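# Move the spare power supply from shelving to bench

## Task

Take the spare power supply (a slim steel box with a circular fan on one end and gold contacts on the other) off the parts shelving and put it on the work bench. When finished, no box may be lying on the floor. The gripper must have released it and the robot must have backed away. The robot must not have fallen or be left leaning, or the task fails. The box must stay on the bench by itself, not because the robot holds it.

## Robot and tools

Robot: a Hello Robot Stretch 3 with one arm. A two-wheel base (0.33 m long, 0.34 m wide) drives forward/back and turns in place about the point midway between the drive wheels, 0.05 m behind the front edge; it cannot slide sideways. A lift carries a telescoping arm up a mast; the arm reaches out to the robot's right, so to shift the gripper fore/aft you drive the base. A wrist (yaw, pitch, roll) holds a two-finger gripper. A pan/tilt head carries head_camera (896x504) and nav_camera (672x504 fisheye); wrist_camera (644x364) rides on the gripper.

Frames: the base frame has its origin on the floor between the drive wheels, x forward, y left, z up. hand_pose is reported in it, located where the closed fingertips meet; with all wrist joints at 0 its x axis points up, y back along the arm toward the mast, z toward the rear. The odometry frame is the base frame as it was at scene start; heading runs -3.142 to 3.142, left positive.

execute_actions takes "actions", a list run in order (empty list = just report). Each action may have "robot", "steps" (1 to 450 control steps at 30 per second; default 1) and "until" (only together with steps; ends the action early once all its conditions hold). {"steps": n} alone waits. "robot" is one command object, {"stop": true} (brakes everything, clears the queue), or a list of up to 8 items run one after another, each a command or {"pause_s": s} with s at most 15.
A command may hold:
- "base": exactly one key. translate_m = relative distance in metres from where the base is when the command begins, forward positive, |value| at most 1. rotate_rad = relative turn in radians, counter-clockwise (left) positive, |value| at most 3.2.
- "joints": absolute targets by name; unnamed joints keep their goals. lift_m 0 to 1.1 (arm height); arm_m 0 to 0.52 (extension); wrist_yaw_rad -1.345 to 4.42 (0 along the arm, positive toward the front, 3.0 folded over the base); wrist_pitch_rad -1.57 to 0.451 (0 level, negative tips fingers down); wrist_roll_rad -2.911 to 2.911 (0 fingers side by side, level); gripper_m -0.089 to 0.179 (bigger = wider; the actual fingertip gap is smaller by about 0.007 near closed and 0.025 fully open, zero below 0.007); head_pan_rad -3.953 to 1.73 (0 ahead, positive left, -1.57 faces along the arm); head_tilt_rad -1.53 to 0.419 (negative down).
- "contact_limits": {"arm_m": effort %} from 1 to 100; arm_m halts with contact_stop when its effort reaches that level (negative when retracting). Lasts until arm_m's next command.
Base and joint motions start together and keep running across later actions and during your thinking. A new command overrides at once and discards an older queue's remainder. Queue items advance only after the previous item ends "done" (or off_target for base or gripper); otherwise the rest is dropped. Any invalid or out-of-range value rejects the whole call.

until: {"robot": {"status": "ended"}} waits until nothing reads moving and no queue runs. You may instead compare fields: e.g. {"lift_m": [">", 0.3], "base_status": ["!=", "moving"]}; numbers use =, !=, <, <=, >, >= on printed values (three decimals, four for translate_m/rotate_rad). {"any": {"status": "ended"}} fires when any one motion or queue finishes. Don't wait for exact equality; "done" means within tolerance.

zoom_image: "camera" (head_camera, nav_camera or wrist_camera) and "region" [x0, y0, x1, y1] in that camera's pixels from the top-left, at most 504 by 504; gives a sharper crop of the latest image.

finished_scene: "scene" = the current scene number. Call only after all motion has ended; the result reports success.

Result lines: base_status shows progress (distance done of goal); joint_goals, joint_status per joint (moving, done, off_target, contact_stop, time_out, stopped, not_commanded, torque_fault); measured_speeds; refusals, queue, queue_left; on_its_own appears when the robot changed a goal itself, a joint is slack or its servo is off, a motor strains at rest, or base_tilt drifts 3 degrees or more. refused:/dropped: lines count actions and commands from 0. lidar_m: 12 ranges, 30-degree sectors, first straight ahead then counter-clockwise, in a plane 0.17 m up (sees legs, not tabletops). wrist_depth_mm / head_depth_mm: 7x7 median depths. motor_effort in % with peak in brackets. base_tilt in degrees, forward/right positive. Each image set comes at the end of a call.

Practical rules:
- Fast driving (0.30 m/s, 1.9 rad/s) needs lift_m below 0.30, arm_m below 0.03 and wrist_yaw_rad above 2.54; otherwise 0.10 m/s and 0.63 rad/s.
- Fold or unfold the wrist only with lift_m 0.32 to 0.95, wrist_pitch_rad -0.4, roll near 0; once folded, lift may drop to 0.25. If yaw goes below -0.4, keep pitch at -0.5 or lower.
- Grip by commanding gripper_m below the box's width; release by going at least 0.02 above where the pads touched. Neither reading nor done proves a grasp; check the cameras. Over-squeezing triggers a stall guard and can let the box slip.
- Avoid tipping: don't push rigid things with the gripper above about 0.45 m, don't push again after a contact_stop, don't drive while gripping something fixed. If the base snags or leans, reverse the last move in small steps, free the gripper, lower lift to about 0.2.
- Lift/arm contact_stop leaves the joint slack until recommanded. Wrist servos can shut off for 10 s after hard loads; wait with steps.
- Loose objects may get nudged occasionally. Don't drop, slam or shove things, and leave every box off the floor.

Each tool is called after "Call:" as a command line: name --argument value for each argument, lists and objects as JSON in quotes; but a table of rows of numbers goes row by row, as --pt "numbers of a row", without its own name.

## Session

Call:
execute_actions --actions '[]'

Scene clock: 0.00 s.
robot.base_odometry: x=+0.000 y=+0.000 heading=+0.000 (m, m, rad; robot's odometry frame)
robot.turned_by_wheels: +0.000 (rad since the last result)
robot.turned_by_imu: +0.000 (rad since the last result)
robot.base_tilt: forward=+2.5 right=+1.9 (deg)
robot.lidar_m: 1.17 1.28 2.36 2.02 1.46 1.40 1.43 1.89 2.38 1.65 1.19 1.14
robot.head_depth_mm: 1025 1034 1042 1053 1066 1074 1089 / 1075 1085 1098 1110 1122 1137 1147 / 1138 1150 1159 1177 1186 1202 1210 / 1203 1217 1225 1242 1257 1273 1285 / 1274 1291 1308 1323 1338 1358 1373 / 1354 1381 1395 1412 1431 1449 1470 / 1459 1472 1495 1518 1544 1514 1466
robot.base_status: not_commanded
robot.joint_positions: lift_m=+0.404 arm_m=+0.003 wrist_yaw_rad=+2.993 wrist_pitch_rad=-0.590 wrist_roll_rad=+0.016 gripper_m=+0.037 head_pan_rad=-0.006 head_tilt_rad=+0.003
robot.joint_goals: lift_m=+0.404 arm_m=+0.003 wrist_yaw_rad=+2.993 wrist_pitch_rad=-0.590 wrist_roll_rad=+0.016 gripper_m=+0.037 head_pan_rad=-0.006 head_tilt_rad=+0.003
robot.joint_status: lift_m=not_commanded arm_m=not_commanded wrist_yaw_rad=not_commanded wrist_pitch_rad=not_commanded wrist_roll_rad=not_commanded gripper_m=not_commanded head_pan_rad=not_commanded head_tilt_rad=not_commanded
robot.measured_speeds: translate_m=+0.000 rotate_rad=+0.000 lift_m=+0.000 arm_m=+0.000 wrist_yaw_rad=+0.000 wrist_pitch_rad=+0.000 wrist_roll_rad=+0.000 head_pan_rad=+0.000 head_tilt_rad=+0.000
robot: refusals=0 queue=idle queue_left=0
robot.motor_effort: left_wheel=-1 right_wheel=+0 lift_m=+21 arm_m=+0 wrist_yaw_rad=+0 wrist_pitch_rad=+5 wrist_roll_rad=+1 gripper_m=+0 head_pan_rad=+0 head_tilt_rad=+1 (%)
robot.hand_pose: x=+0.0084 y=+0.0495 z=+0.3803 quat_wxyz=(+0.257, +0.695, +0.153, +0.654) (m; robot's base frame)
robot.wrist_depth_mm: - - - - - - - / - - - - - - - / 856 824 813 830 821 818 818 / 722 717 709 702 705 696 697 / 636 614 - 615 630 611 622 / 560 564 - 570 - 546 533 / 495 - - - 487 499 494
pictures: head_camera (sideways: a quarter turn clockwise sets it upright), nav_camera (sideways: a quarter turn counterclockwise sets it upright), wrist_camera
Images, in order (width x height): head_camera 896x504, nav_camera 672x504, wrist_camera 644x364.

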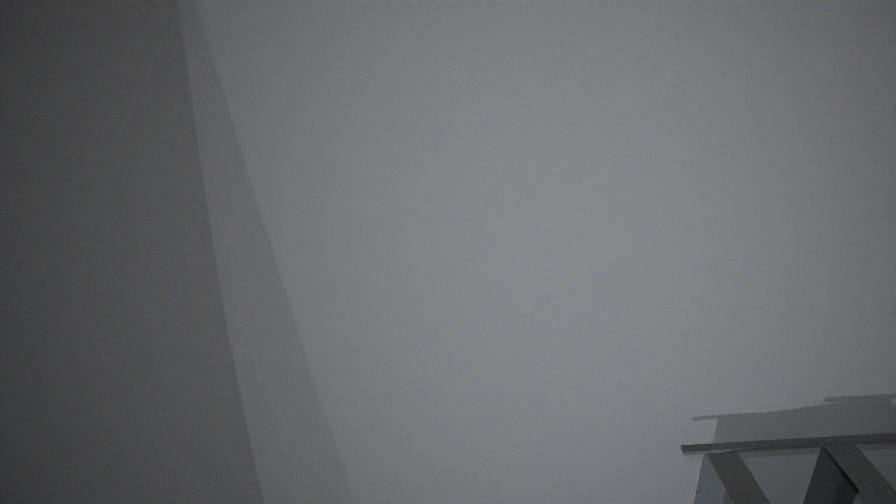

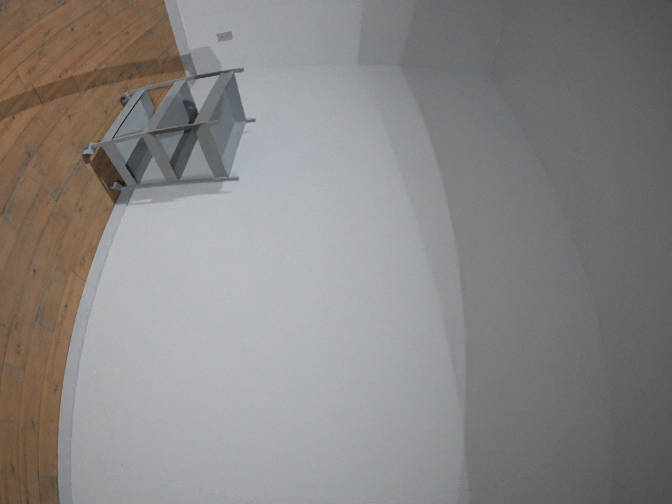

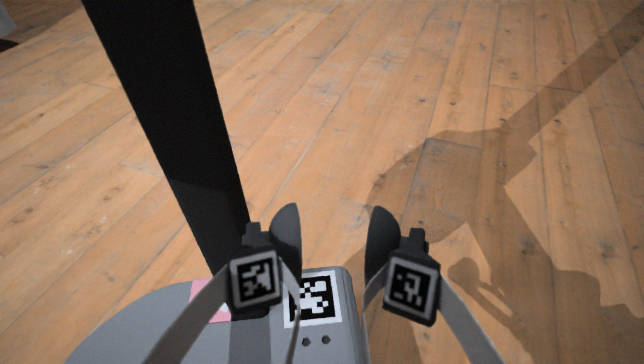

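Call:
execute_actions --actions '[{"robot":[{"joints":{"lift_m":0.285,"wrist_pitch_rad":-0.4,"head_tilt_rad":-0.25}},{"base":{"rotate_rad":1.75}}],"steps":200,"until":{"robot":{"status":"ended"}}}]'

Scene clock: 6.63 s.
robot.base_odometry: x=+0.000 y=+0.000 heading=+1.750 (m, m, rad; robot's odometry frame)
robot.turned_by_wheels: +1.750 (rad since the last result)
robot.turned_by_imu: +1.742 (rad since the last result)
robot.base_tilt: forward=+2.5 right=+1.9 (deg)
robot.lidar_m: 2.03 1.41 1.40 2.84 2.40 2.38 1.43 1.15 1.14 1.24 1.28 2.02
robot.head_depth_mm: 2036 2144 2282 2404 2460 1922 1501 / 2175 2269 2409 2360 2408 1946 1507 / 2365 2474 2601 2727 2584 1962 1512 / 2516 2669 2869 2921 2609 1963 1529 / 2743 2984 3128 3348 2763 1994 1538 / 2944 3105 3220 3347 2843 1996 1550 / 2740 2878 2930 3031 2850 2008 1561
robot.base_status: done (rotate_rad +1.7499 of +1.7500)
robot.joint_positions: lift_m=+0.285 arm_m=+0.003 wrist_yaw_rad=+2.993 wrist_pitch_rad=-0.417 wrist_roll_rad=+0.016 gripper_m=+0.037 head_pan_rad=-0.006 head_tilt_rad=-0.247
robot.joint_goals: lift_m=+0.285 arm_m=+0.003 wrist_yaw_rad=+2.993 wrist_pitch_rad=-0.400 wrist_roll_rad=+0.016 gripper_m=+0.037 head_pan_rad=-0.006 head_tilt_rad=-0.250
robot.joint_status: lift_m=done arm_m=not_commanded wrist_yaw_rad=not_commanded wrist_pitch_rad=done wrist_roll_rad=not_commanded gripper_m=not_commanded head_pan_rad=not_commanded head_tilt_rad=done
robot.measured_speeds: translate_m=+0.000 rotate_rad=+0.000 lift_m=+0.000 arm_m=+0.000 wrist_yaw_rad=+0.000 wrist_pitch_rad=+0.000 wrist_roll_rad=+0.000 head_pan_rad=+0.000 head_tilt_rad=+0.000
robot: refusals=0 queue=done queue_left=0
robot.motor_effort: left_wheel=-2(9) right_wheel=+2(7) lift_m=+18(19) arm_m=-1(1) wrist_yaw_rad=+0(0) wrist_pitch_rad=+8(8) wrist_roll_rad=+1(1) gripper_m=+0(0) head_pan_rad=+0(1) head_tilt_rad=-1(16) (%)
robot.hand_pose: x=+0.0121 y=+0.0741 z=+0.2979 quat_wxyz=(+0.199, +0.706, +0.093, +0.674) (m; robot's base frame)
robot.wrist_depth_mm: - - - - - - - / - - - - - - - / 893 850 889 844 879 871 866 / 694 696 687 692 699 692 690 / 573 571 - 567 591 575 576 / 496 495 - 510 - 491 499 / - - - - 427 423 427
pictures: head_camera (sideways: a quarter turn clockwise sets it upright), nav_camera (sideways: a quarter turn counterclockwise sets it upright), wrist_camera
Images, in order (width x height): head_camera 896x504, nav_camera 672x504, wrist_camera 644x364.

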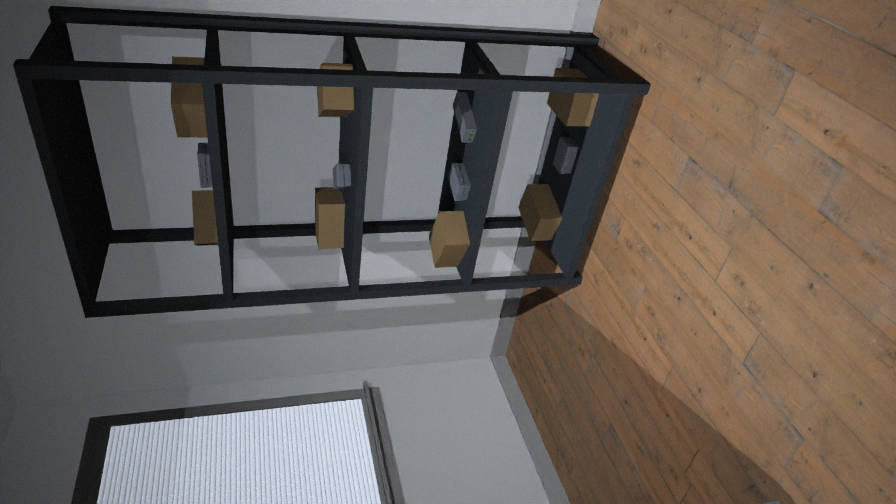

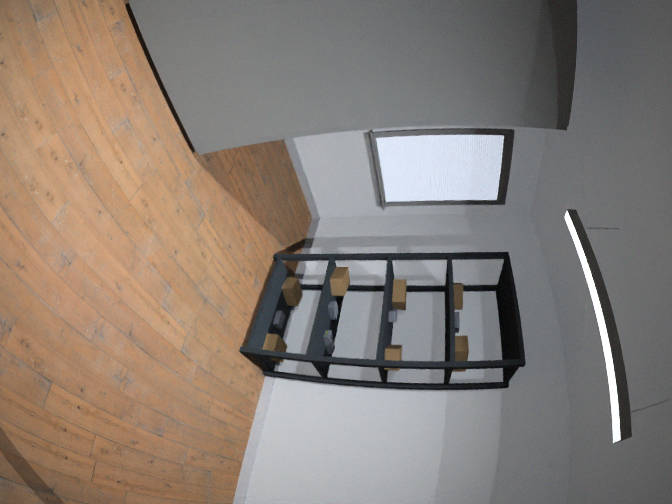

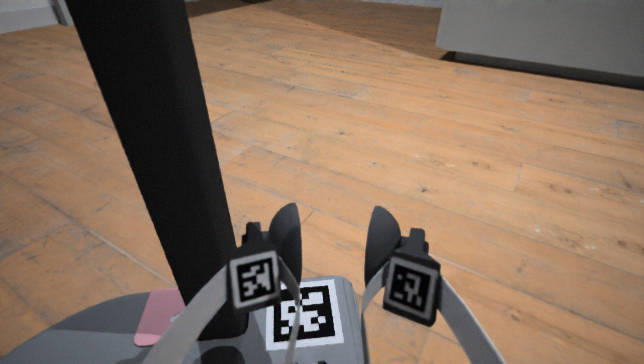

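Call:
execute_actions --actions '[{"robot":{"base":{"translate_m":1.0},"joints":{"head_pan_rad":-1.57,"head_tilt_rad":-0.75}},"steps":200,"until":{"robot":{"translate_m":[">",0.7]}}},{"robot":[{"base":{"translate_m":0.99}},{"base":{"rotate_rad":0.9},"joints":{"lift_m":0.66,"wrist_roll_rad":0}}],"steps":300,"until":{"robot":{"lift_m":[">",0.35]}}},{"robot":{"joints":{"wrist_yaw_rad":0.0}},"steps":300,"until":{"robot":{"wrist_yaw_rad":["<",1.5]}}},{"robot":{"joints":{"gripper_m":0.15}},"steps":300,"until":{"robot":{"status":"ended"}}}]'

Scene clock: 25.27 s.
robot.base_odometry: x=-0.303 y=+1.672 heading=+2.650 (m, m, rad; robot's odometry frame)
robot.turned_by_wheels: +0.900 (rad since the last result)
robot.turned_by_imu: +0.906 (rad since the last result)
robot.base_tilt: forward=+2.5 right=+1.8 (deg)
robot.lidar_m: 1.57 0.91 0.73 1.36 3.08 2.26 1.76 1.47 0.59 0.71 0.82 0.81
robot.head_depth_mm: 835 687 641 799 1396 1289 - / 691 651 1102 1095 951 1216 - / 700 647 1170 1069 956 1247 - / 845 706 1167 1035 939 1256 1127 / 875 714 597 1077 941 1254 1137 / 871 652 600 1056 945 1261 1149 / 869 662 606 1088 949 1262 1153
robot.base_status: done (rotate_rad +0.8999 of +0.9000)
robot.joint_positions: lift_m=+0.660 arm_m=+0.003 wrist_yaw_rad=+0.003 wrist_pitch_rad=-0.417 wrist_roll_rad=+0.003 gripper_m=+0.150 head_pan_rad=-1.563 head_tilt_rad=-0.741
robot.joint_goals: lift_m=+0.660 arm_m=+0.003 wrist_yaw_rad=+0.000 wrist_pitch_rad=-0.400 wrist_roll_rad=+0.000 gripper_m=+0.150 head_pan_rad=-1.570 head_tilt_rad=-0.750
robot.joint_status: lift_m=done arm_m=not_commanded wrist_yaw_rad=done wrist_pitch_rad=done wrist_roll_rad=done gripper_m=done head_pan_rad=done head_tilt_rad=done
robot.measured_speeds: translate_m=+0.000 rotate_rad=+0.000 lift_m=+0.000 arm_m=+0.000 wrist_yaw_rad=+0.000 wrist_pitch_rad=+0.000 wrist_roll_rad=+0.000 head_pan_rad=+0.000 head_tilt_rad=+0.000
robot: refusals=0 queue=done queue_left=0
robot.motor_effort: left_wheel=-3(10) right_wheel=+1(6) lift_m=+22(22) arm_m=+0(1) wrist_yaw_rad=-4(6) wrist_pitch_rad=+7(7) wrist_roll_rad=-1(3) gripper_m=+1(82) head_pan_rad=-3(44) head_tilt_rad=-3(21) (%)
robot.hand_pose: x=-0.0209 y=-0.3725 z=+0.6729 quat_wxyz=(+0.691, +0.147, -0.692, -0.146) (m; robot's base frame)
robot.wrist_depth_mm: 742 724 741 726 705 699 677 / 476 711 746 752 736 761 284 / 464 486 518 512 534 797 309 / 423 428 431 430 430 436 872 / - 410 919 396 391 386 - / 909 - 807 799 859 907 940 / 720 725 722 740 747 534 805
pictures: head_camera (sideways: a quarter turn clockwise sets it upright), nav_camera (sideways: a quarter turn counterclockwise sets it upright), wrist_camera
Images, in order (width x height): head_camera 896x504, nav_camera 672x504, wrist_camera 644x364.

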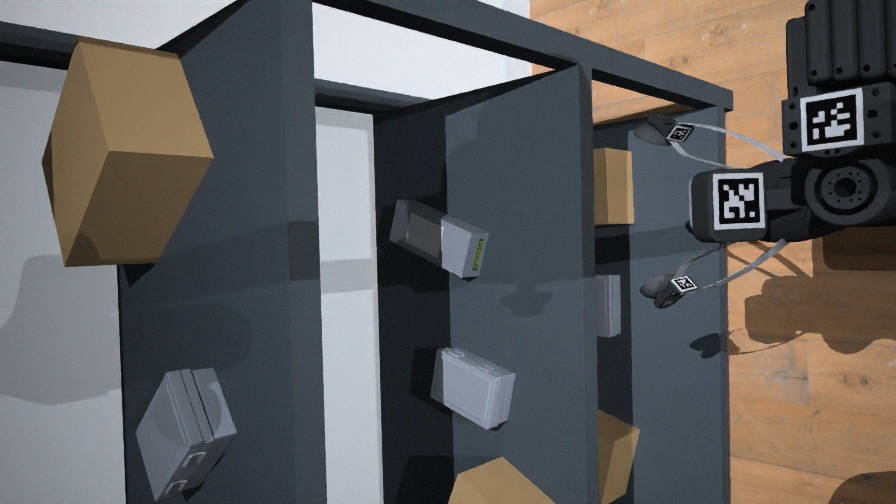

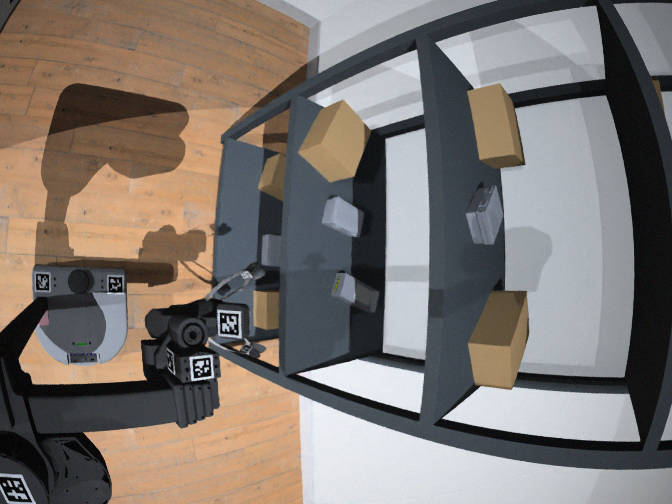

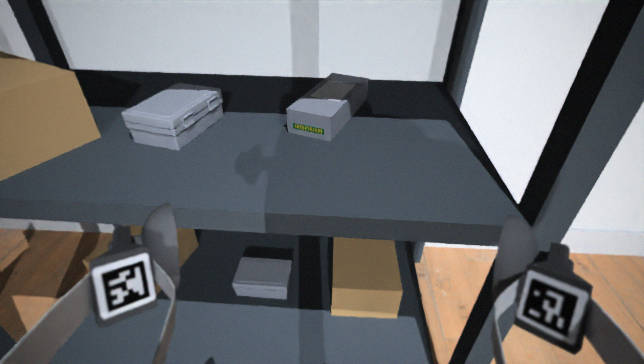

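Call:
execute_actions --actions '[{"robot":{"base":{"translate_m":0.08},"joints":{"arm_m":0.51,"wrist_yaw_rad":-0.38,"wrist_pitch_rad":-0.7}},"steps":300,"until":{"robot":{"status":"ended"}}}]'

Scene clock: 35.30 s.
robot.base_odometry: x=-0.373 y=+1.710 heading=+2.650 (m, m, rad; robot's odometry frame)
robot.turned_by_wheels: +0.000 (rad since the last result)
robot.turned_by_imu: +0.000 (rad since the last result)
robot.base_tilt: forward=+2.5 right=+1.8 (deg)
robot.lidar_m: 1.48 0.91 0.70 1.05 3.19 2.34 1.83 1.46 0.62 0.72 0.76 1.47
robot.head_depth_mm: 679 648 1105 1333 945 1258 - / 688 653 1167 1084 - 1241 1127 / 833 699 573 1002 958 1243 1135 / 876 706 593 1041 960 1251 1138 / 875 647 596 1016 938 1256 1141 / 872 663 601 1086 944 1261 1141 / 854 723 606 944 905 1259 1153
robot.base_status: done (translate_m +0.0800 of +0.0800)
robot.joint_positions: lift_m=+0.660 arm_m=+0.510 wrist_yaw_rad=-0.378 wrist_pitch_rad=-0.710 wrist_roll_rad=+0.003 gripper_m=+0.150 head_pan_rad=-1.563 head_tilt_rad=-0.741
robot.joint_goals: lift_m=+0.660 arm_m=+0.510 wrist_yaw_rad=-0.380 wrist_pitch_rad=-0.700 wrist_roll_rad=+0.000 gripper_m=+0.150 head_pan_rad=-1.570 head_tilt_rad=-0.750
robot.joint_status: lift_m=done arm_m=done wrist_yaw_rad=done wrist_pitch_rad=done wrist_roll_rad=done gripper_m=done head_pan_rad=done head_tilt_rad=done
robot.measured_speeds: translate_m=+0.000 rotate_rad=+0.000 lift_m=+0.000 arm_m=+0.000 wrist_yaw_rad=+0.000 wrist_pitch_rad=+0.000 wrist_roll_rad=+0.000 head_pan_rad=+0.000 head_tilt_rad=+0.000
robot: refusals=0 queue=done queue_left=0
robot.motor_effort: left_wheel=-3(5) right_wheel=+1(4) lift_m=+23(23) arm_m=+2(3) wrist_yaw_rad=-3(3) wrist_pitch_rad=+4(7) wrist_roll_rad=-1(1) gripper_m=+0(0) head_pan_rad=-3(3) head_tilt_rad=-3(3) (%)
robot.hand_pose: x=-0.0875 y=-0.8206 z=+0.6133 quat_wxyz=(+0.604, +0.117, -0.698, -0.366) (m; robot's base frame)
robot.wrist_depth_mm: 250 269 293 315 347 327 442 / 279 298 324 355 382 347 524 / 309 326 320 314 315 314 650 / 282 280 279 230 275 277 291 / 254 258 250 206 247 254 249 / 233 - 227 187 220 224 226 / 204 208 208 171 177 204 205
pictures: head_camera (sideways: a quarter turn clockwise sets it upright), nav_camera (sideways: a quarter turn counterclockwise sets it upright), wrist_camera
Images, in order (width x height): head_camera 896x504, nav_camera 672x504, wrist_camera 644x364.

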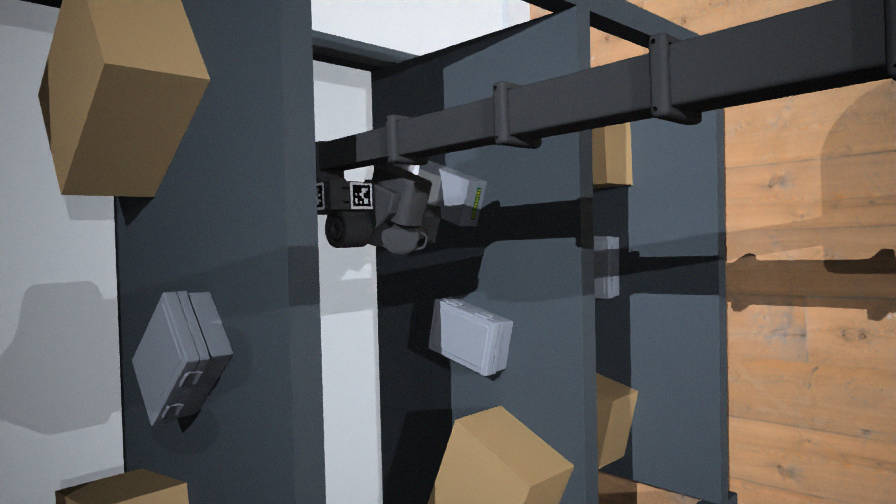

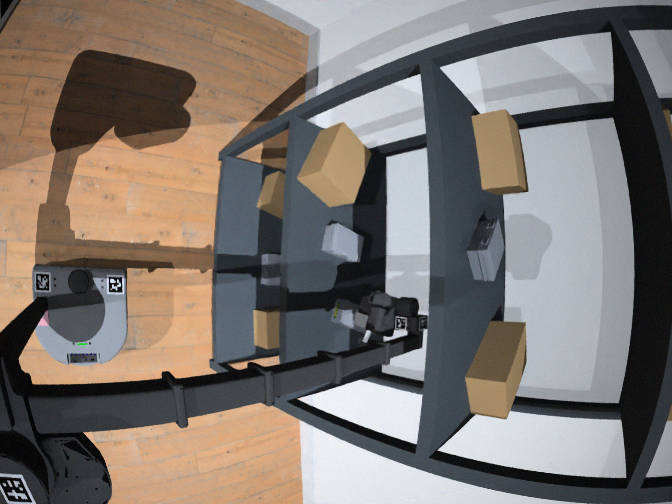

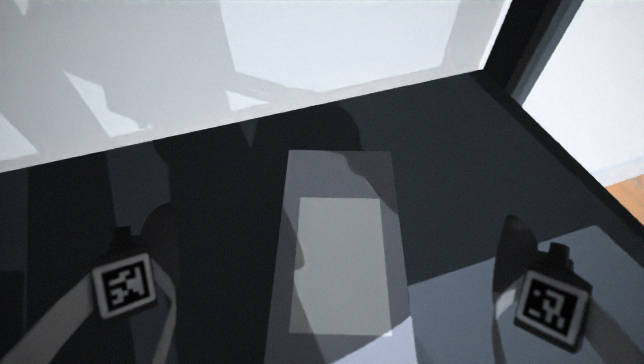

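Call:
execute_actions --actions '[{"robot":[{"base":{"translate_m":-0.004},"joints":{"lift_m":0.606,"gripper_m":0.12}},{"joints":{"gripper_m":0.025}}],"steps":300,"until":{"robot":{"status":"ended"}}}]'

Scene clock: 41.37 s.
robot.base_odometry: x=-0.370 y=+1.708 heading=+2.650 (m, m, rad; robot's odometry frame)
robot.turned_by_wheels: +0.000 (rad since the last result)
robot.turned_by_imu: -0.001 (rad since the last result)
robot.base_tilt: forward=+2.5 right=+1.9 (deg)
robot.lidar_m: 1.49 0.91 0.70 1.06 3.17 2.34 1.83 1.46 0.62 0.72 0.76 1.46
robot.head_depth_mm: 680 652 1101 1333 939 1238 1144 / 689 648 1170 1061 948 1237 1127 / 833 697 585 1007 954 1246 1133 / 875 706 1162 1040 958 1249 1138 / 874 649 597 1018 938 1252 1141 / 870 663 600 1083 944 1262 1148 / 855 725 606 947 908 1266 1152
robot.base_status: done (translate_m -0.0040 of -0.0040)
robot.joint_positions: lift_m=+0.606 arm_m=+0.510 wrist_yaw_rad=-0.379 wrist_pitch_rad=-0.716 wrist_roll_rad=+0.002 gripper_m=+0.026 head_pan_rad=-1.563 head_tilt_rad=-0.741
robot.joint_goals: lift_m=+0.606 arm_m=+0.510 wrist_yaw_rad=-0.380 wrist_pitch_rad=-0.700 wrist_roll_rad=+0.000 gripper_m=+0.025 head_pan_rad=-1.570 head_tilt_rad=-0.750
robot.joint_status: lift_m=done arm_m=done wrist_yaw_rad=done wrist_pitch_rad=done wrist_roll_rad=done gripper_m=done head_pan_rad=done head_tilt_rad=done
robot.measured_speeds: translate_m=+0.000 rotate_rad=+0.000 lift_m=+0.000 arm_m=+0.000 wrist_yaw_rad=+0.000 wrist_pitch_rad=+0.000 wrist_roll_rad=+0.000 head_pan_rad=+0.000 head_tilt_rad=+0.000
robot: refusals=0 queue=done queue_left=0
robot.motor_effort: left_wheel=-4(7) right_wheel=+2(4) lift_m=+20(22) arm_m=+2(2) wrist_yaw_rad=-2(2) wrist_pitch_rad=+7(8) wrist_roll_rad=-1(1) gripper_m=-35(97) head_pan_rad=-3(3) head_tilt_rad=-3(3) (%)
robot.hand_pose: x=-0.0872 y=-0.8195 z=+0.5584 quat_wxyz=(+0.603, +0.119, -0.697, -0.369) (m; robot's base frame)
robot.wrist_depth_mm: 252 270 291 318 331 307 445 / 275 284 274 270 269 270 510 / 239 238 239 181 225 236 235 / 212 213 206 161 200 209 208 / 191 190 148 144 145 187 188 / 172 172 131 130 131 172 171 / 158 158 152 120 122 157 156
pictures: head_camera (sideways: a quarter turn clockwise sets it upright), nav_camera (sideways: a quarter turn counterclockwise sets it upright), wrist_camera
Images, in order (width x height): head_camera 896x504, nav_camera 672x504, wrist_camera 644x364.

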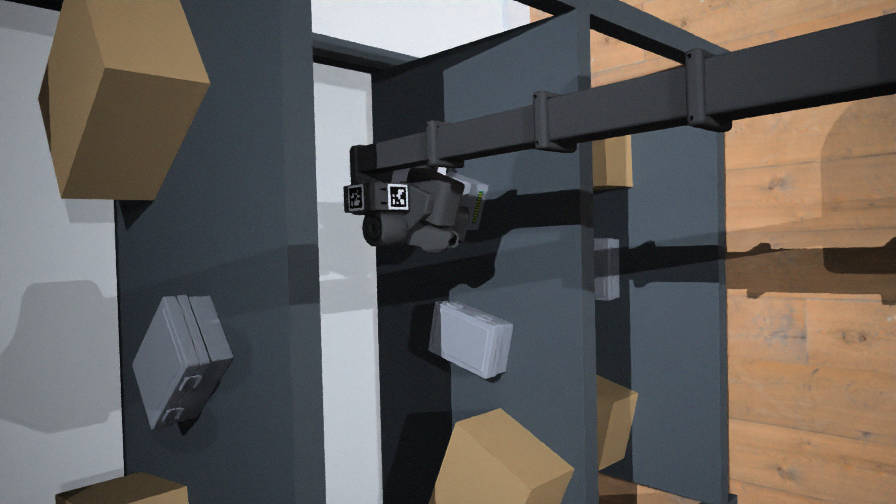

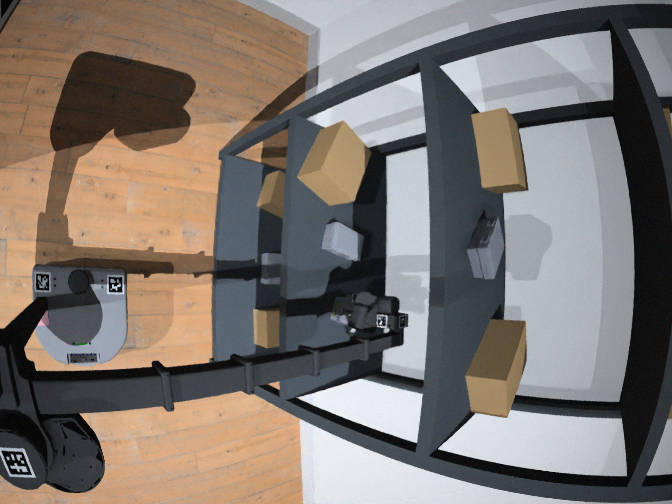

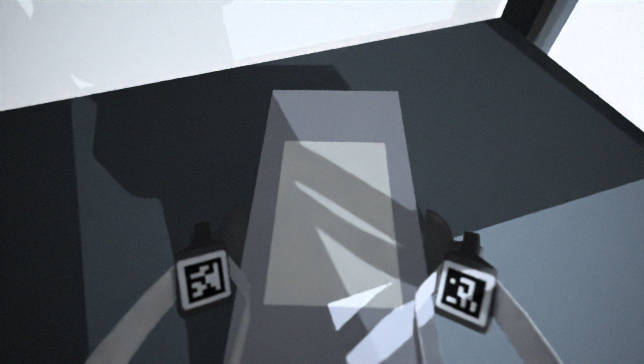

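Call:
execute_actions --actions '[{"robot":{"joints":{"lift_m":0.64}},"steps":100,"until":{"robot":{"status":"ended"}}}]'

Scene clock: 44.80 s.
robot.base_odometry: x=-0.370 y=+1.708 heading=+2.650 (m, m, rad; robot's odometry frame)
robot.turned_by_wheels: +0.000 (rad since the last result)
robot.turned_by_imu: +0.000 (rad since the last result)
robot.base_tilt: forward=+2.5 right=+1.9 (deg)
robot.lidar_m: 1.49 0.91 0.70 1.07 3.22 2.34 1.83 1.46 0.62 0.72 0.76 1.47
robot.head_depth_mm: 677 650 1102 1334 942 1258 - / 688 648 1169 1071 - 1233 1117 / 831 697 583 1003 955 1247 1133 / 875 705 1162 1039 959 1244 1136 / 872 649 596 1016 940 1256 1141 / 873 661 599 1080 947 1259 1147 / 855 724 604 941 906 1266 1153
robot.base_status: done (translate_m -0.0040 of -0.0040)
robot.joint_positions: lift_m=+0.640 arm_m=+0.510 wrist_yaw_rad=-0.379 wrist_pitch_rad=-0.759 wrist_roll_rad=+0.002 gripper_m=+0.038 head_pan_rad=-1.563 head_tilt_rad=-0.741
robot.joint_goals: lift_m=+0.640 arm_m=+0.510 wrist_yaw_rad=-0.380 wrist_pitch_rad=-0.700 wrist_roll_rad=+0.000 gripper_m=+0.037 head_pan_rad=-1.570 head_tilt_rad=-0.750
robot.joint_status: lift_m=done arm_m=done wrist_yaw_rad=done wrist_pitch_rad=done wrist_roll_rad=done gripper_m=done head_pan_rad=done head_tilt_rad=done
robot.measured_speeds: translate_m=+0.000 rotate_rad=+0.000 lift_m=+0.000 arm_m=+0.000 wrist_yaw_rad=+0.000 wrist_pitch_rad=+0.000 wrist_roll_rad=+0.000 head_pan_rad=+0.000 head_tilt_rad=+0.000
robot: refusals=0 queue=done queue_left=0
robot.on_its_own: gripper_m is held at +0.037, not at your +0.025, by its stall guard, which is not easing now
robot.motor_effort: left_wheel=-3(4) right_wheel=+1(2) lift_m=+26(29) arm_m=+1(1) wrist_yaw_rad=-2(2) wrist_pitch_rad=+25(26) wrist_roll_rad=+0(1) gripper_m=-19(28) head_pan_rad=-3(3) head_tilt_rad=-3(3) (%)
robot.hand_pose: x=-0.0842 y=-0.8120 z=+0.5845 quat_wxyz=(+0.595, +0.133, -0.695, -0.381) (m; robot's base frame)
robot.wrist_depth_mm: 258 275 299 329 356 324 458 / 287 307 310 300 298 298 560 / 267 267 266 183 252 260 266 / 240 240 239 162 228 235 233 / 217 216 148 144 146 213 213 / 198 198 131 132 131 198 194 / 185 183 176 120 122 179 180
pictures: head_camera (sideways: a quarter turn clockwise sets it upright), nav_camera (sideways: a quarter turn counterclockwise sets it upright), wrist_camera
Images, in order (width x height): head_camera 896x504, nav_camera 672x504, wrist_camera 644x364.

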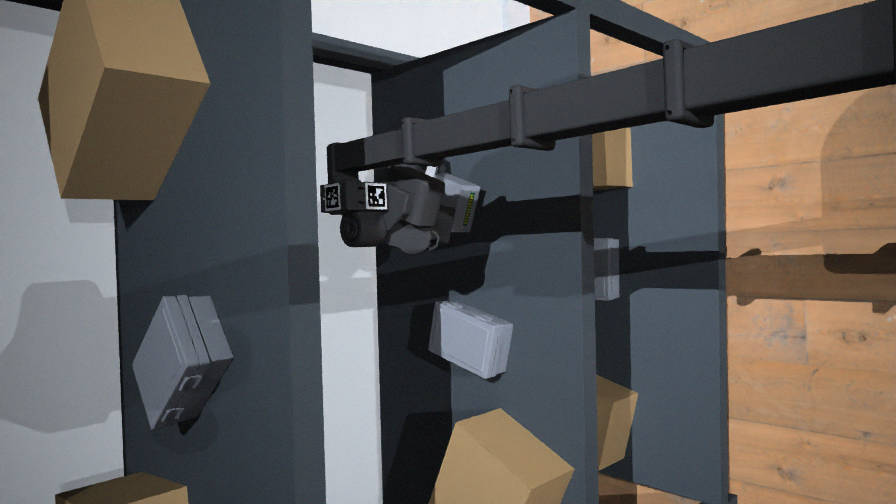

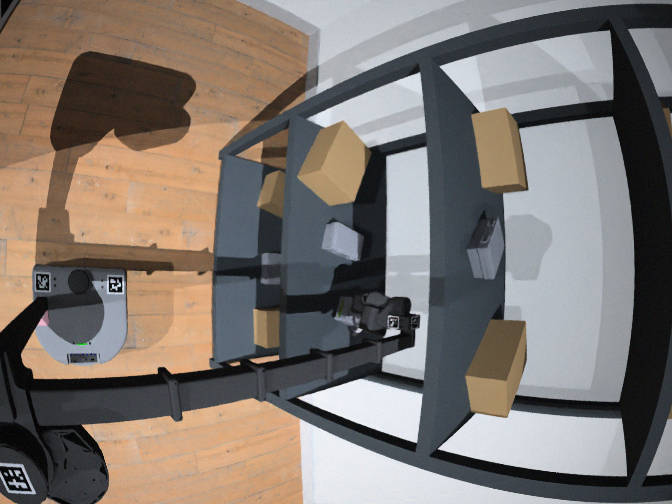

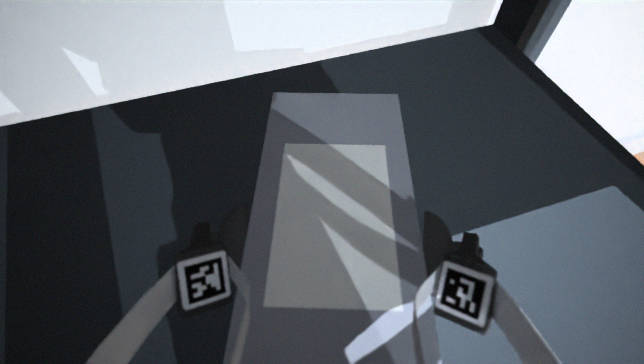

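Call:
execute_actions --actions '[{"robot":{"joints":{"arm_m":0.01,"wrist_yaw_rad":0,"head_pan_rad":-3.14,"head_tilt_rad":-0.6}},"steps":200,"until":{"robot":{"arm_m":["<",0.11]}}},{"robot":{"base":{"rotate_rad":-1.48},"joints":{"lift_m":0.36,"wrist_yaw_rad":2.6}},"steps":200,"until":{"robot":{"status":"ended"}}}]'

Scene clock: 59.57 s.
robot.base_odometry: x=-0.370 y=+1.708 heading=+1.170 (m, m, rad; robot's odometry frame)
robot.turned_by_wheels: -1.480 (rad since the last result)
robot.turned_by_imu: -1.481 (rad since the last result)
robot.base_tilt: forward=+2.5 right=+1.9 (deg)
robot.lidar_m: 0.72 0.76 1.52 1.49 0.84 0.70 1.63 2.97 2.30 1.83 1.35 0.62
robot.head_depth_mm: 1122 1111 1096 1090 1075 1103 1183 / 3055 3453 2763 1956 1640 1391 1189 / 3079 3556 2926 2145 1694 1391 1191 / 3147 3490 2923 2174 1697 1405 1198 / 3197 3626 2973 2183 1701 1416 1198 / 3238 3625 3000 2187 1734 1415 1204 / 3254 3666 3050 2193 1731 1424 1215
robot.base_status: done (rotate_rad -1.4799 of -1.4800)
robot.joint_positions: lift_m=+0.360 arm_m=+0.010 wrist_yaw_rad=+2.597 wrist_pitch_rad=-0.759 wrist_roll_rad=+0.002 gripper_m=+0.038 head_pan_rad=-3.133 head_tilt_rad=-0.606
robot.joint_goals: lift_m=+0.360 arm_m=+0.010 wrist_yaw_rad=+2.600 wrist_pitch_rad=-0.700 wrist_roll_rad=+0.000 gripper_m=+0.037 head_pan_rad=-3.140 head_tilt_rad=-0.600
robot.joint_status: lift_m=done arm_m=done wrist_yaw_rad=done wrist_pitch_rad=done wrist_roll_rad=done gripper_m=done head_pan_rad=done head_tilt_rad=done
robot.measured_speeds: translate_m=+0.000 rotate_rad=+0.000 lift_m=+0.000 arm_m=+0.000 wrist_yaw_rad=+0.000 wrist_pitch_rad=+0.000 wrist_roll_rad=+0.000 head_pan_rad=+0.000 head_tilt_rad=+0.000
robot: refusals=0 queue=done queue_left=0
robot.on_its_own: gripper_m is held at +0.037, not at your +0.025, by its stall guard, which is not easing now
robot.motor_effort: left_wheel=+2(6) right_wheel=-2(6) lift_m=+22(28) arm_m=-3(5) wrist_yaw_rad=+3(5) wrist_pitch_rad=+25(25) wrist_roll_rad=+0(0) gripper_m=-19(19) head_pan_rad=-3(41) head_tilt_rad=+2(13) (%)
robot.hand_pose: x=+0.0665 y=-0.0105 z=+0.3047 quat_wxyz=(+0.429, +0.703, +0.076, +0.562) (m; robot's base frame)
robot.wrist_depth_mm: 800 803 780 778 746 648 636 / 693 676 684 697 668 629 561 / 619 606 603 183 576 587 516 / - 558 552 162 511 536 517 / 493 - 144 144 146 496 493 / - - 132 132 131 448 449 / - - 120 120 122 413 409
pictures: head_camera (sideways: a quarter turn clockwise sets it upright), nav_camera (sideways: a quarter turn counterclockwise sets it upright), wrist_camera
Images, in order (width x height): head_camera 896x504, nav_camera 672x504, wrist_camera 644x364.

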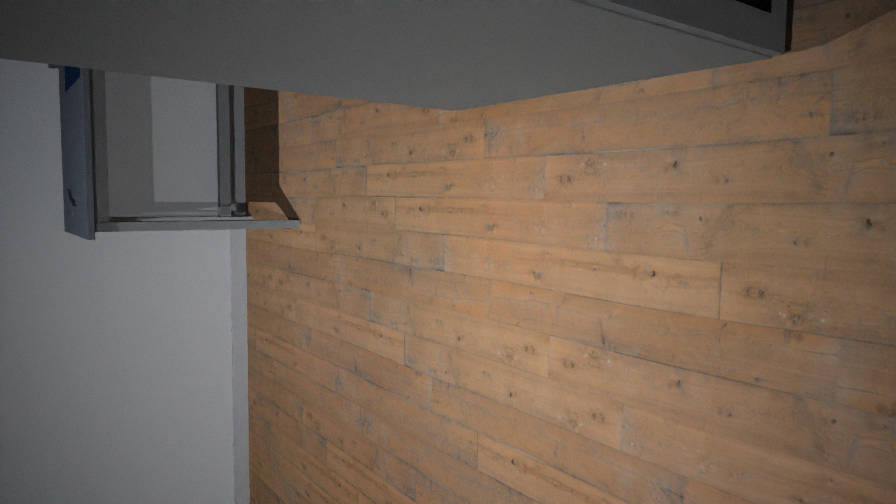

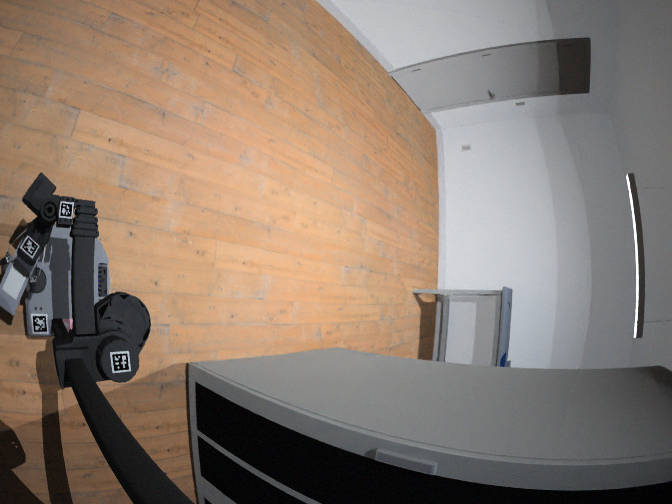

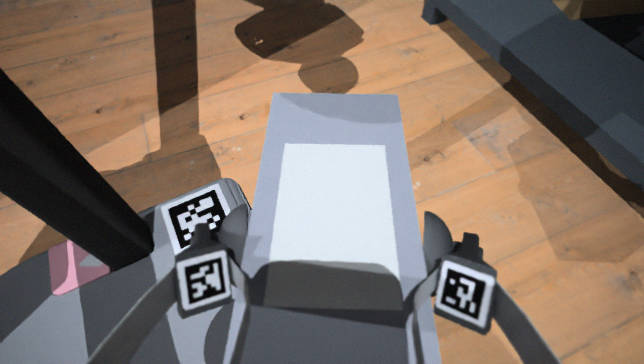

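Call:
execute_actions --actions '[{"robot":[{"base":{"rotate_rad":-0.06},"joints":{"lift_m":0.295}},{"base":{"translate_m":-1.0}}],"steps":200,"until":{"robot":{"y":["<",1.08]}}},{"robot":{"base":{"translate_m":-1.0}},"steps":200,"until":{"robot":{"y":["<",0.42]}}},{"robot":{"base":{"translate_m":-1.0},"joints":{"head_pan_rad":-3.5}},"steps":300,"until":{"robot":{"status":"ended"}}}]'

Scene clock: 73.70 s.
robot.base_odometry: x=-1.457 y=-0.481 heading=+1.110 (m, m, rad; robot's odometry frame)
robot.turned_by_wheels: -0.060 (rad since the last result)
robot.turned_by_imu: -0.072 (rad since the last result)
robot.base_tilt: forward=+2.6 right=+1.9 (deg)
robot.lidar_m: 1.21 0.83 1.09 1.55 1.62 1.19 0.51 1.33 1.85 2.17 2.29 2.81
robot.head_depth_mm: 1283 1292 830 1762 1671 1386 1183 / 1234 1196 844 702 1682 1393 1186 / 1183 1263 852 677 1695 1403 1191 / 1144 1238 860 656 1647 1412 1204 / 1104 1193 870 634 1603 1413 1205 / 1067 1160 878 639 1542 1418 1133 / 1035 1127 891 645 623 795 1208
robot.base_status: done (translate_m -1.0000 of -1.0000)
robot.joint_positions: lift_m=+0.295 arm_m=+0.010 wrist_yaw_rad=+2.598 wrist_pitch_rad=-0.759 wrist_roll_rad=+0.002 gripper_m=+0.038 head_pan_rad=-3.493 head_tilt_rad=-0.605
robot.joint_goals: lift_m=+0.295 arm_m=+0.010 wrist_yaw_rad=+2.600 wrist_pitch_rad=-0.700 wrist_roll_rad=+0.000 gripper_m=+0.037 head_pan_rad=-3.500 head_tilt_rad=-0.600
robot.joint_status: lift_m=done arm_m=done wrist_yaw_rad=done wrist_pitch_rad=done wrist_roll_rad=done gripper_m=done head_pan_rad=done head_tilt_rad=done
robot.measured_speeds: translate_m=+0.000 rotate_rad=+0.000 lift_m=+0.000 arm_m=+0.000 wrist_yaw_rad=+0.000 wrist_pitch_rad=+0.000 wrist_roll_rad=+0.000 head_pan_rad=+0.000 head_tilt_rad=+0.000
robot: refusals=0 queue=done queue_left=0
robot.on_its_own: gripper_m is held at +0.037, not at your +0.025, by its stall guard, which is not easing now
robot.motor_effort: left_wheel=+1(5) right_wheel=-2(8) lift_m=+22(23) arm_m=-2(3) wrist_yaw_rad=+1(2) wrist_pitch_rad=+25(25) wrist_roll_rad=-1(1) gripper_m=-19(19) head_pan_rad=-3(27) head_tilt_rad=+2(2) (%)
robot.hand_pose: x=+0.0663 y=-0.0104 z=+0.2397 quat_wxyz=(+0.429, +0.703, +0.076, +0.562) (m; robot's base frame)
robot.wrist_depth_mm: 671 672 677 663 668 651 652 / 590 589 584 588 581 572 576 / 528 512 516 184 495 511 514 / - - 167 161 447 464 452 / - - 145 145 146 420 419 / - - 132 132 131 387 384 / - - 121 120 122 351 356
pictures: head_camera (sideways: a quarter turn clockwise sets it upright), nav_camera (sideways: a quarter turn counterclockwise sets it upright), wrist_camera
Images, in order (width x height): head_camera 896x504, nav_camera 672x504, wrist_camera 644x364.

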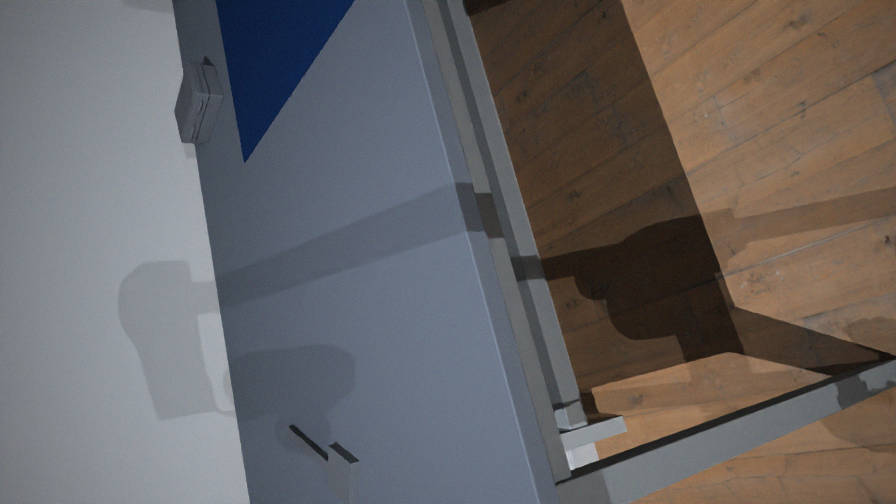

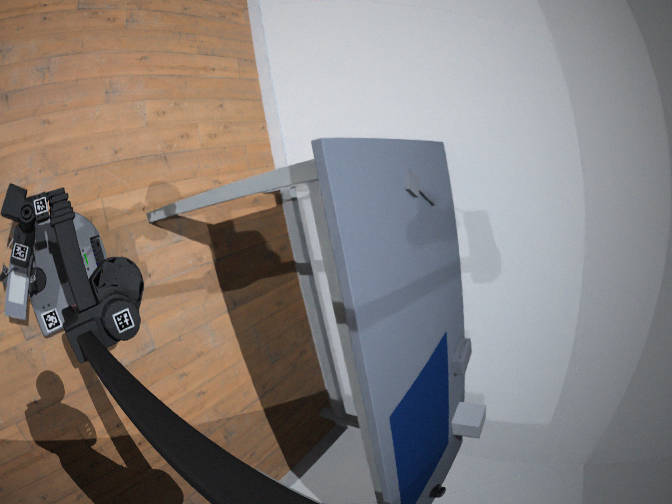

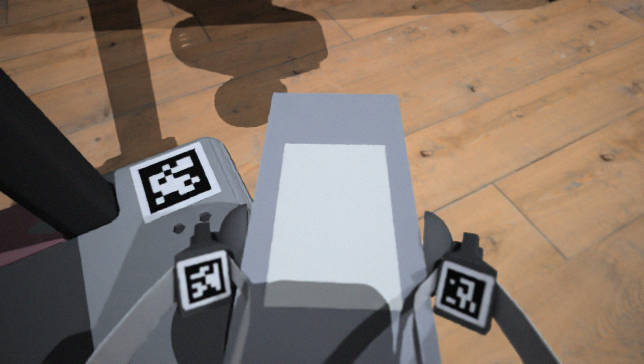

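Call:
execute_actions --actions '[{"robot":{"joints":{"lift_m":1.045,"head_pan_rad":-1.57}},"steps":60,"until":{"robot":{"lift_m":[">",0.33]}}},{"robot":{"base":{"rotate_rad":-1.6},"joints":{"wrist_yaw_rad":0.8}},"steps":200,"until":{"robot":{"base_status":"done"}}},{"robot":{"base":{"translate_m":-0.27}},"steps":300,"until":{"robot":{"lift_m":[">",1.03]}}},{"robot":{"joints":{"wrist_yaw_rad":0.0}},"steps":300,"until":{"robot":{"status":"ended"}}}]'

Scene clock: 87.03 s.
robot.base_odometry: x=-1.695 y=-0.354 heading=-0.490 (m, m, rad; robot's odometry frame)
robot.turned_by_wheels: -1.600 (rad since the last result)
robot.turned_by_imu: -1.602 (rad since the last result)
robot.base_tilt: forward=+2.6 right=+1.9 (deg)
robot.lidar_m: 2.44 2.55 2.97 0.76 0.78 1.05 1.28 1.17 1.21 1.16 0.60 1.80
robot.head_depth_mm: 1070 1170 - - - - 1178 / 1077 1186 - - - - 1139 / 1074 1182 - - - - 1171 / 1071 1172 865 587 417 1310 1196 / 1066 1171 870 634 1591 1413 1201 / 1066 1166 880 639 1614 1417 1201 / 1059 1160 861 644 1627 1359 1144
robot.base_status: done (translate_m -0.2700 of -0.2700)
robot.joint_positions: lift_m=+1.045 arm_m=+0.010 wrist_yaw_rad=+0.003 wrist_pitch_rad=-0.758 wrist_roll_rad=+0.002 gripper_m=+0.038 head_pan_rad=-1.577 head_tilt_rad=-0.605
robot.joint_goals: lift_m=+1.045 arm_m=+0.010 wrist_yaw_rad=+0.000 wrist_pitch_rad=-0.700 wrist_roll_rad=+0.000 gripper_m=+0.037 head_pan_rad=-1.570 head_tilt_rad=-0.600
robot.joint_status: lift_m=done arm_m=done wrist_yaw_rad=done wrist_pitch_rad=done wrist_roll_rad=done gripper_m=done head_pan_rad=done head_tilt_rad=done
robot.measured_speeds: translate_m=+0.000 rotate_rad=+0.000 lift_m=+0.000 arm_m=+0.000 wrist_yaw_rad=+0.000 wrist_pitch_rad=+0.000 wrist_roll_rad=+0.000 head_pan_rad=+0.000 head_tilt_rad=+0.000
robot: refusals=0 queue=done queue_left=0
robot.on_its_own: gripper_m is held at +0.037, not at your +0.025, by its stall guard, which is not easing now
robot.motor_effort: left_wheel=+2(7) right_wheel=-3(7) lift_m=+27(27) arm_m=-2(3) wrist_yaw_rad=-3(6) wrist_pitch_rad=+24(25) wrist_roll_rad=+0(1) gripper_m=-19(20) head_pan_rad=+4(44) head_tilt_rad=+2(2) (%)
robot.hand_pose: x=-0.0211 y=-0.3247 z=+0.9896 quat_wxyz=(+0.657, +0.263, -0.657, -0.261) (m; robot's base frame)
robot.wrist_depth_mm: 399 397 394 392 390 384 382 / 344 343 341 339 341 339 336 / 402 403 397 184 313 329 321 / - - - 162 - - - / - 730 148 145 147 - - / - - 132 131 131 - - / - - - 120 122 - -
pictures: head_camera (sideways: a quarter turn clockwise sets it upright), nav_camera (sideways: a quarter turn counterclockwise sets it upright), wrist_camera
Images, in order (width x height): head_camera 896x504, nav_camera 672x504, wrist_camera 644x364.

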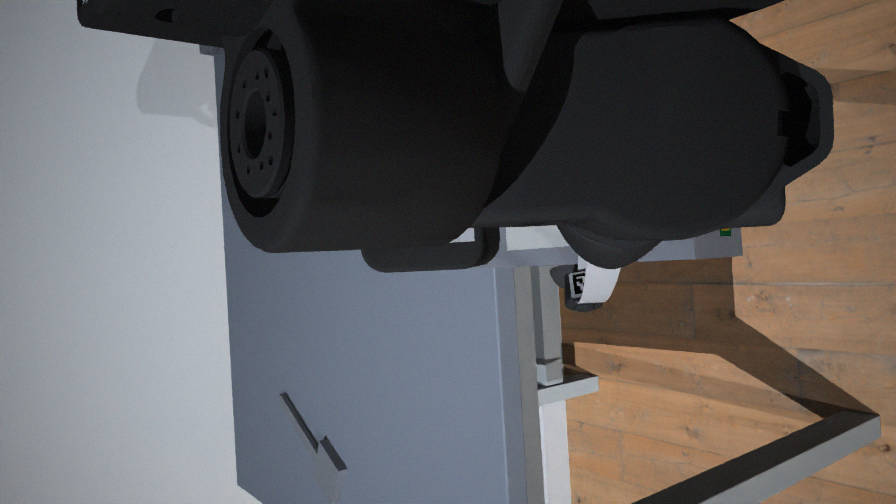

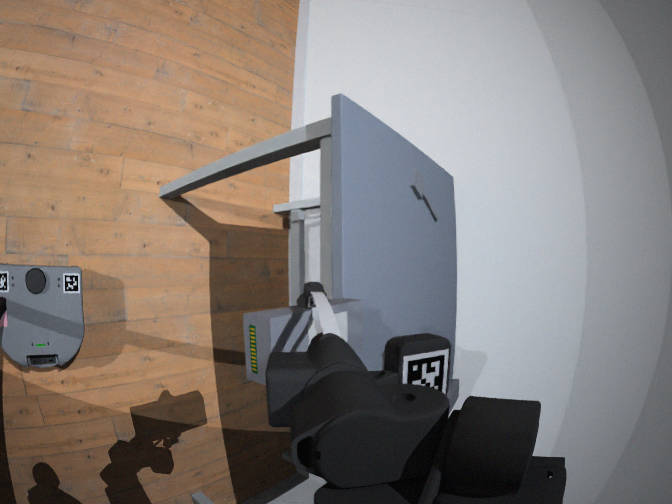

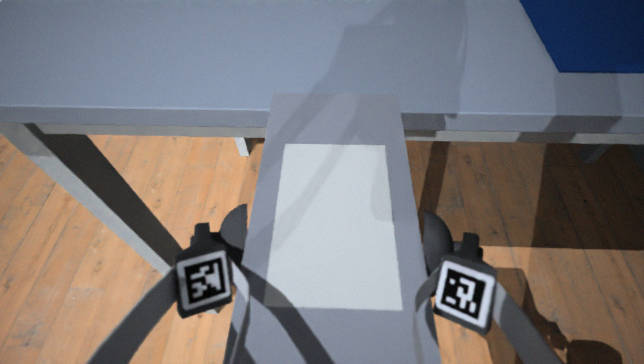

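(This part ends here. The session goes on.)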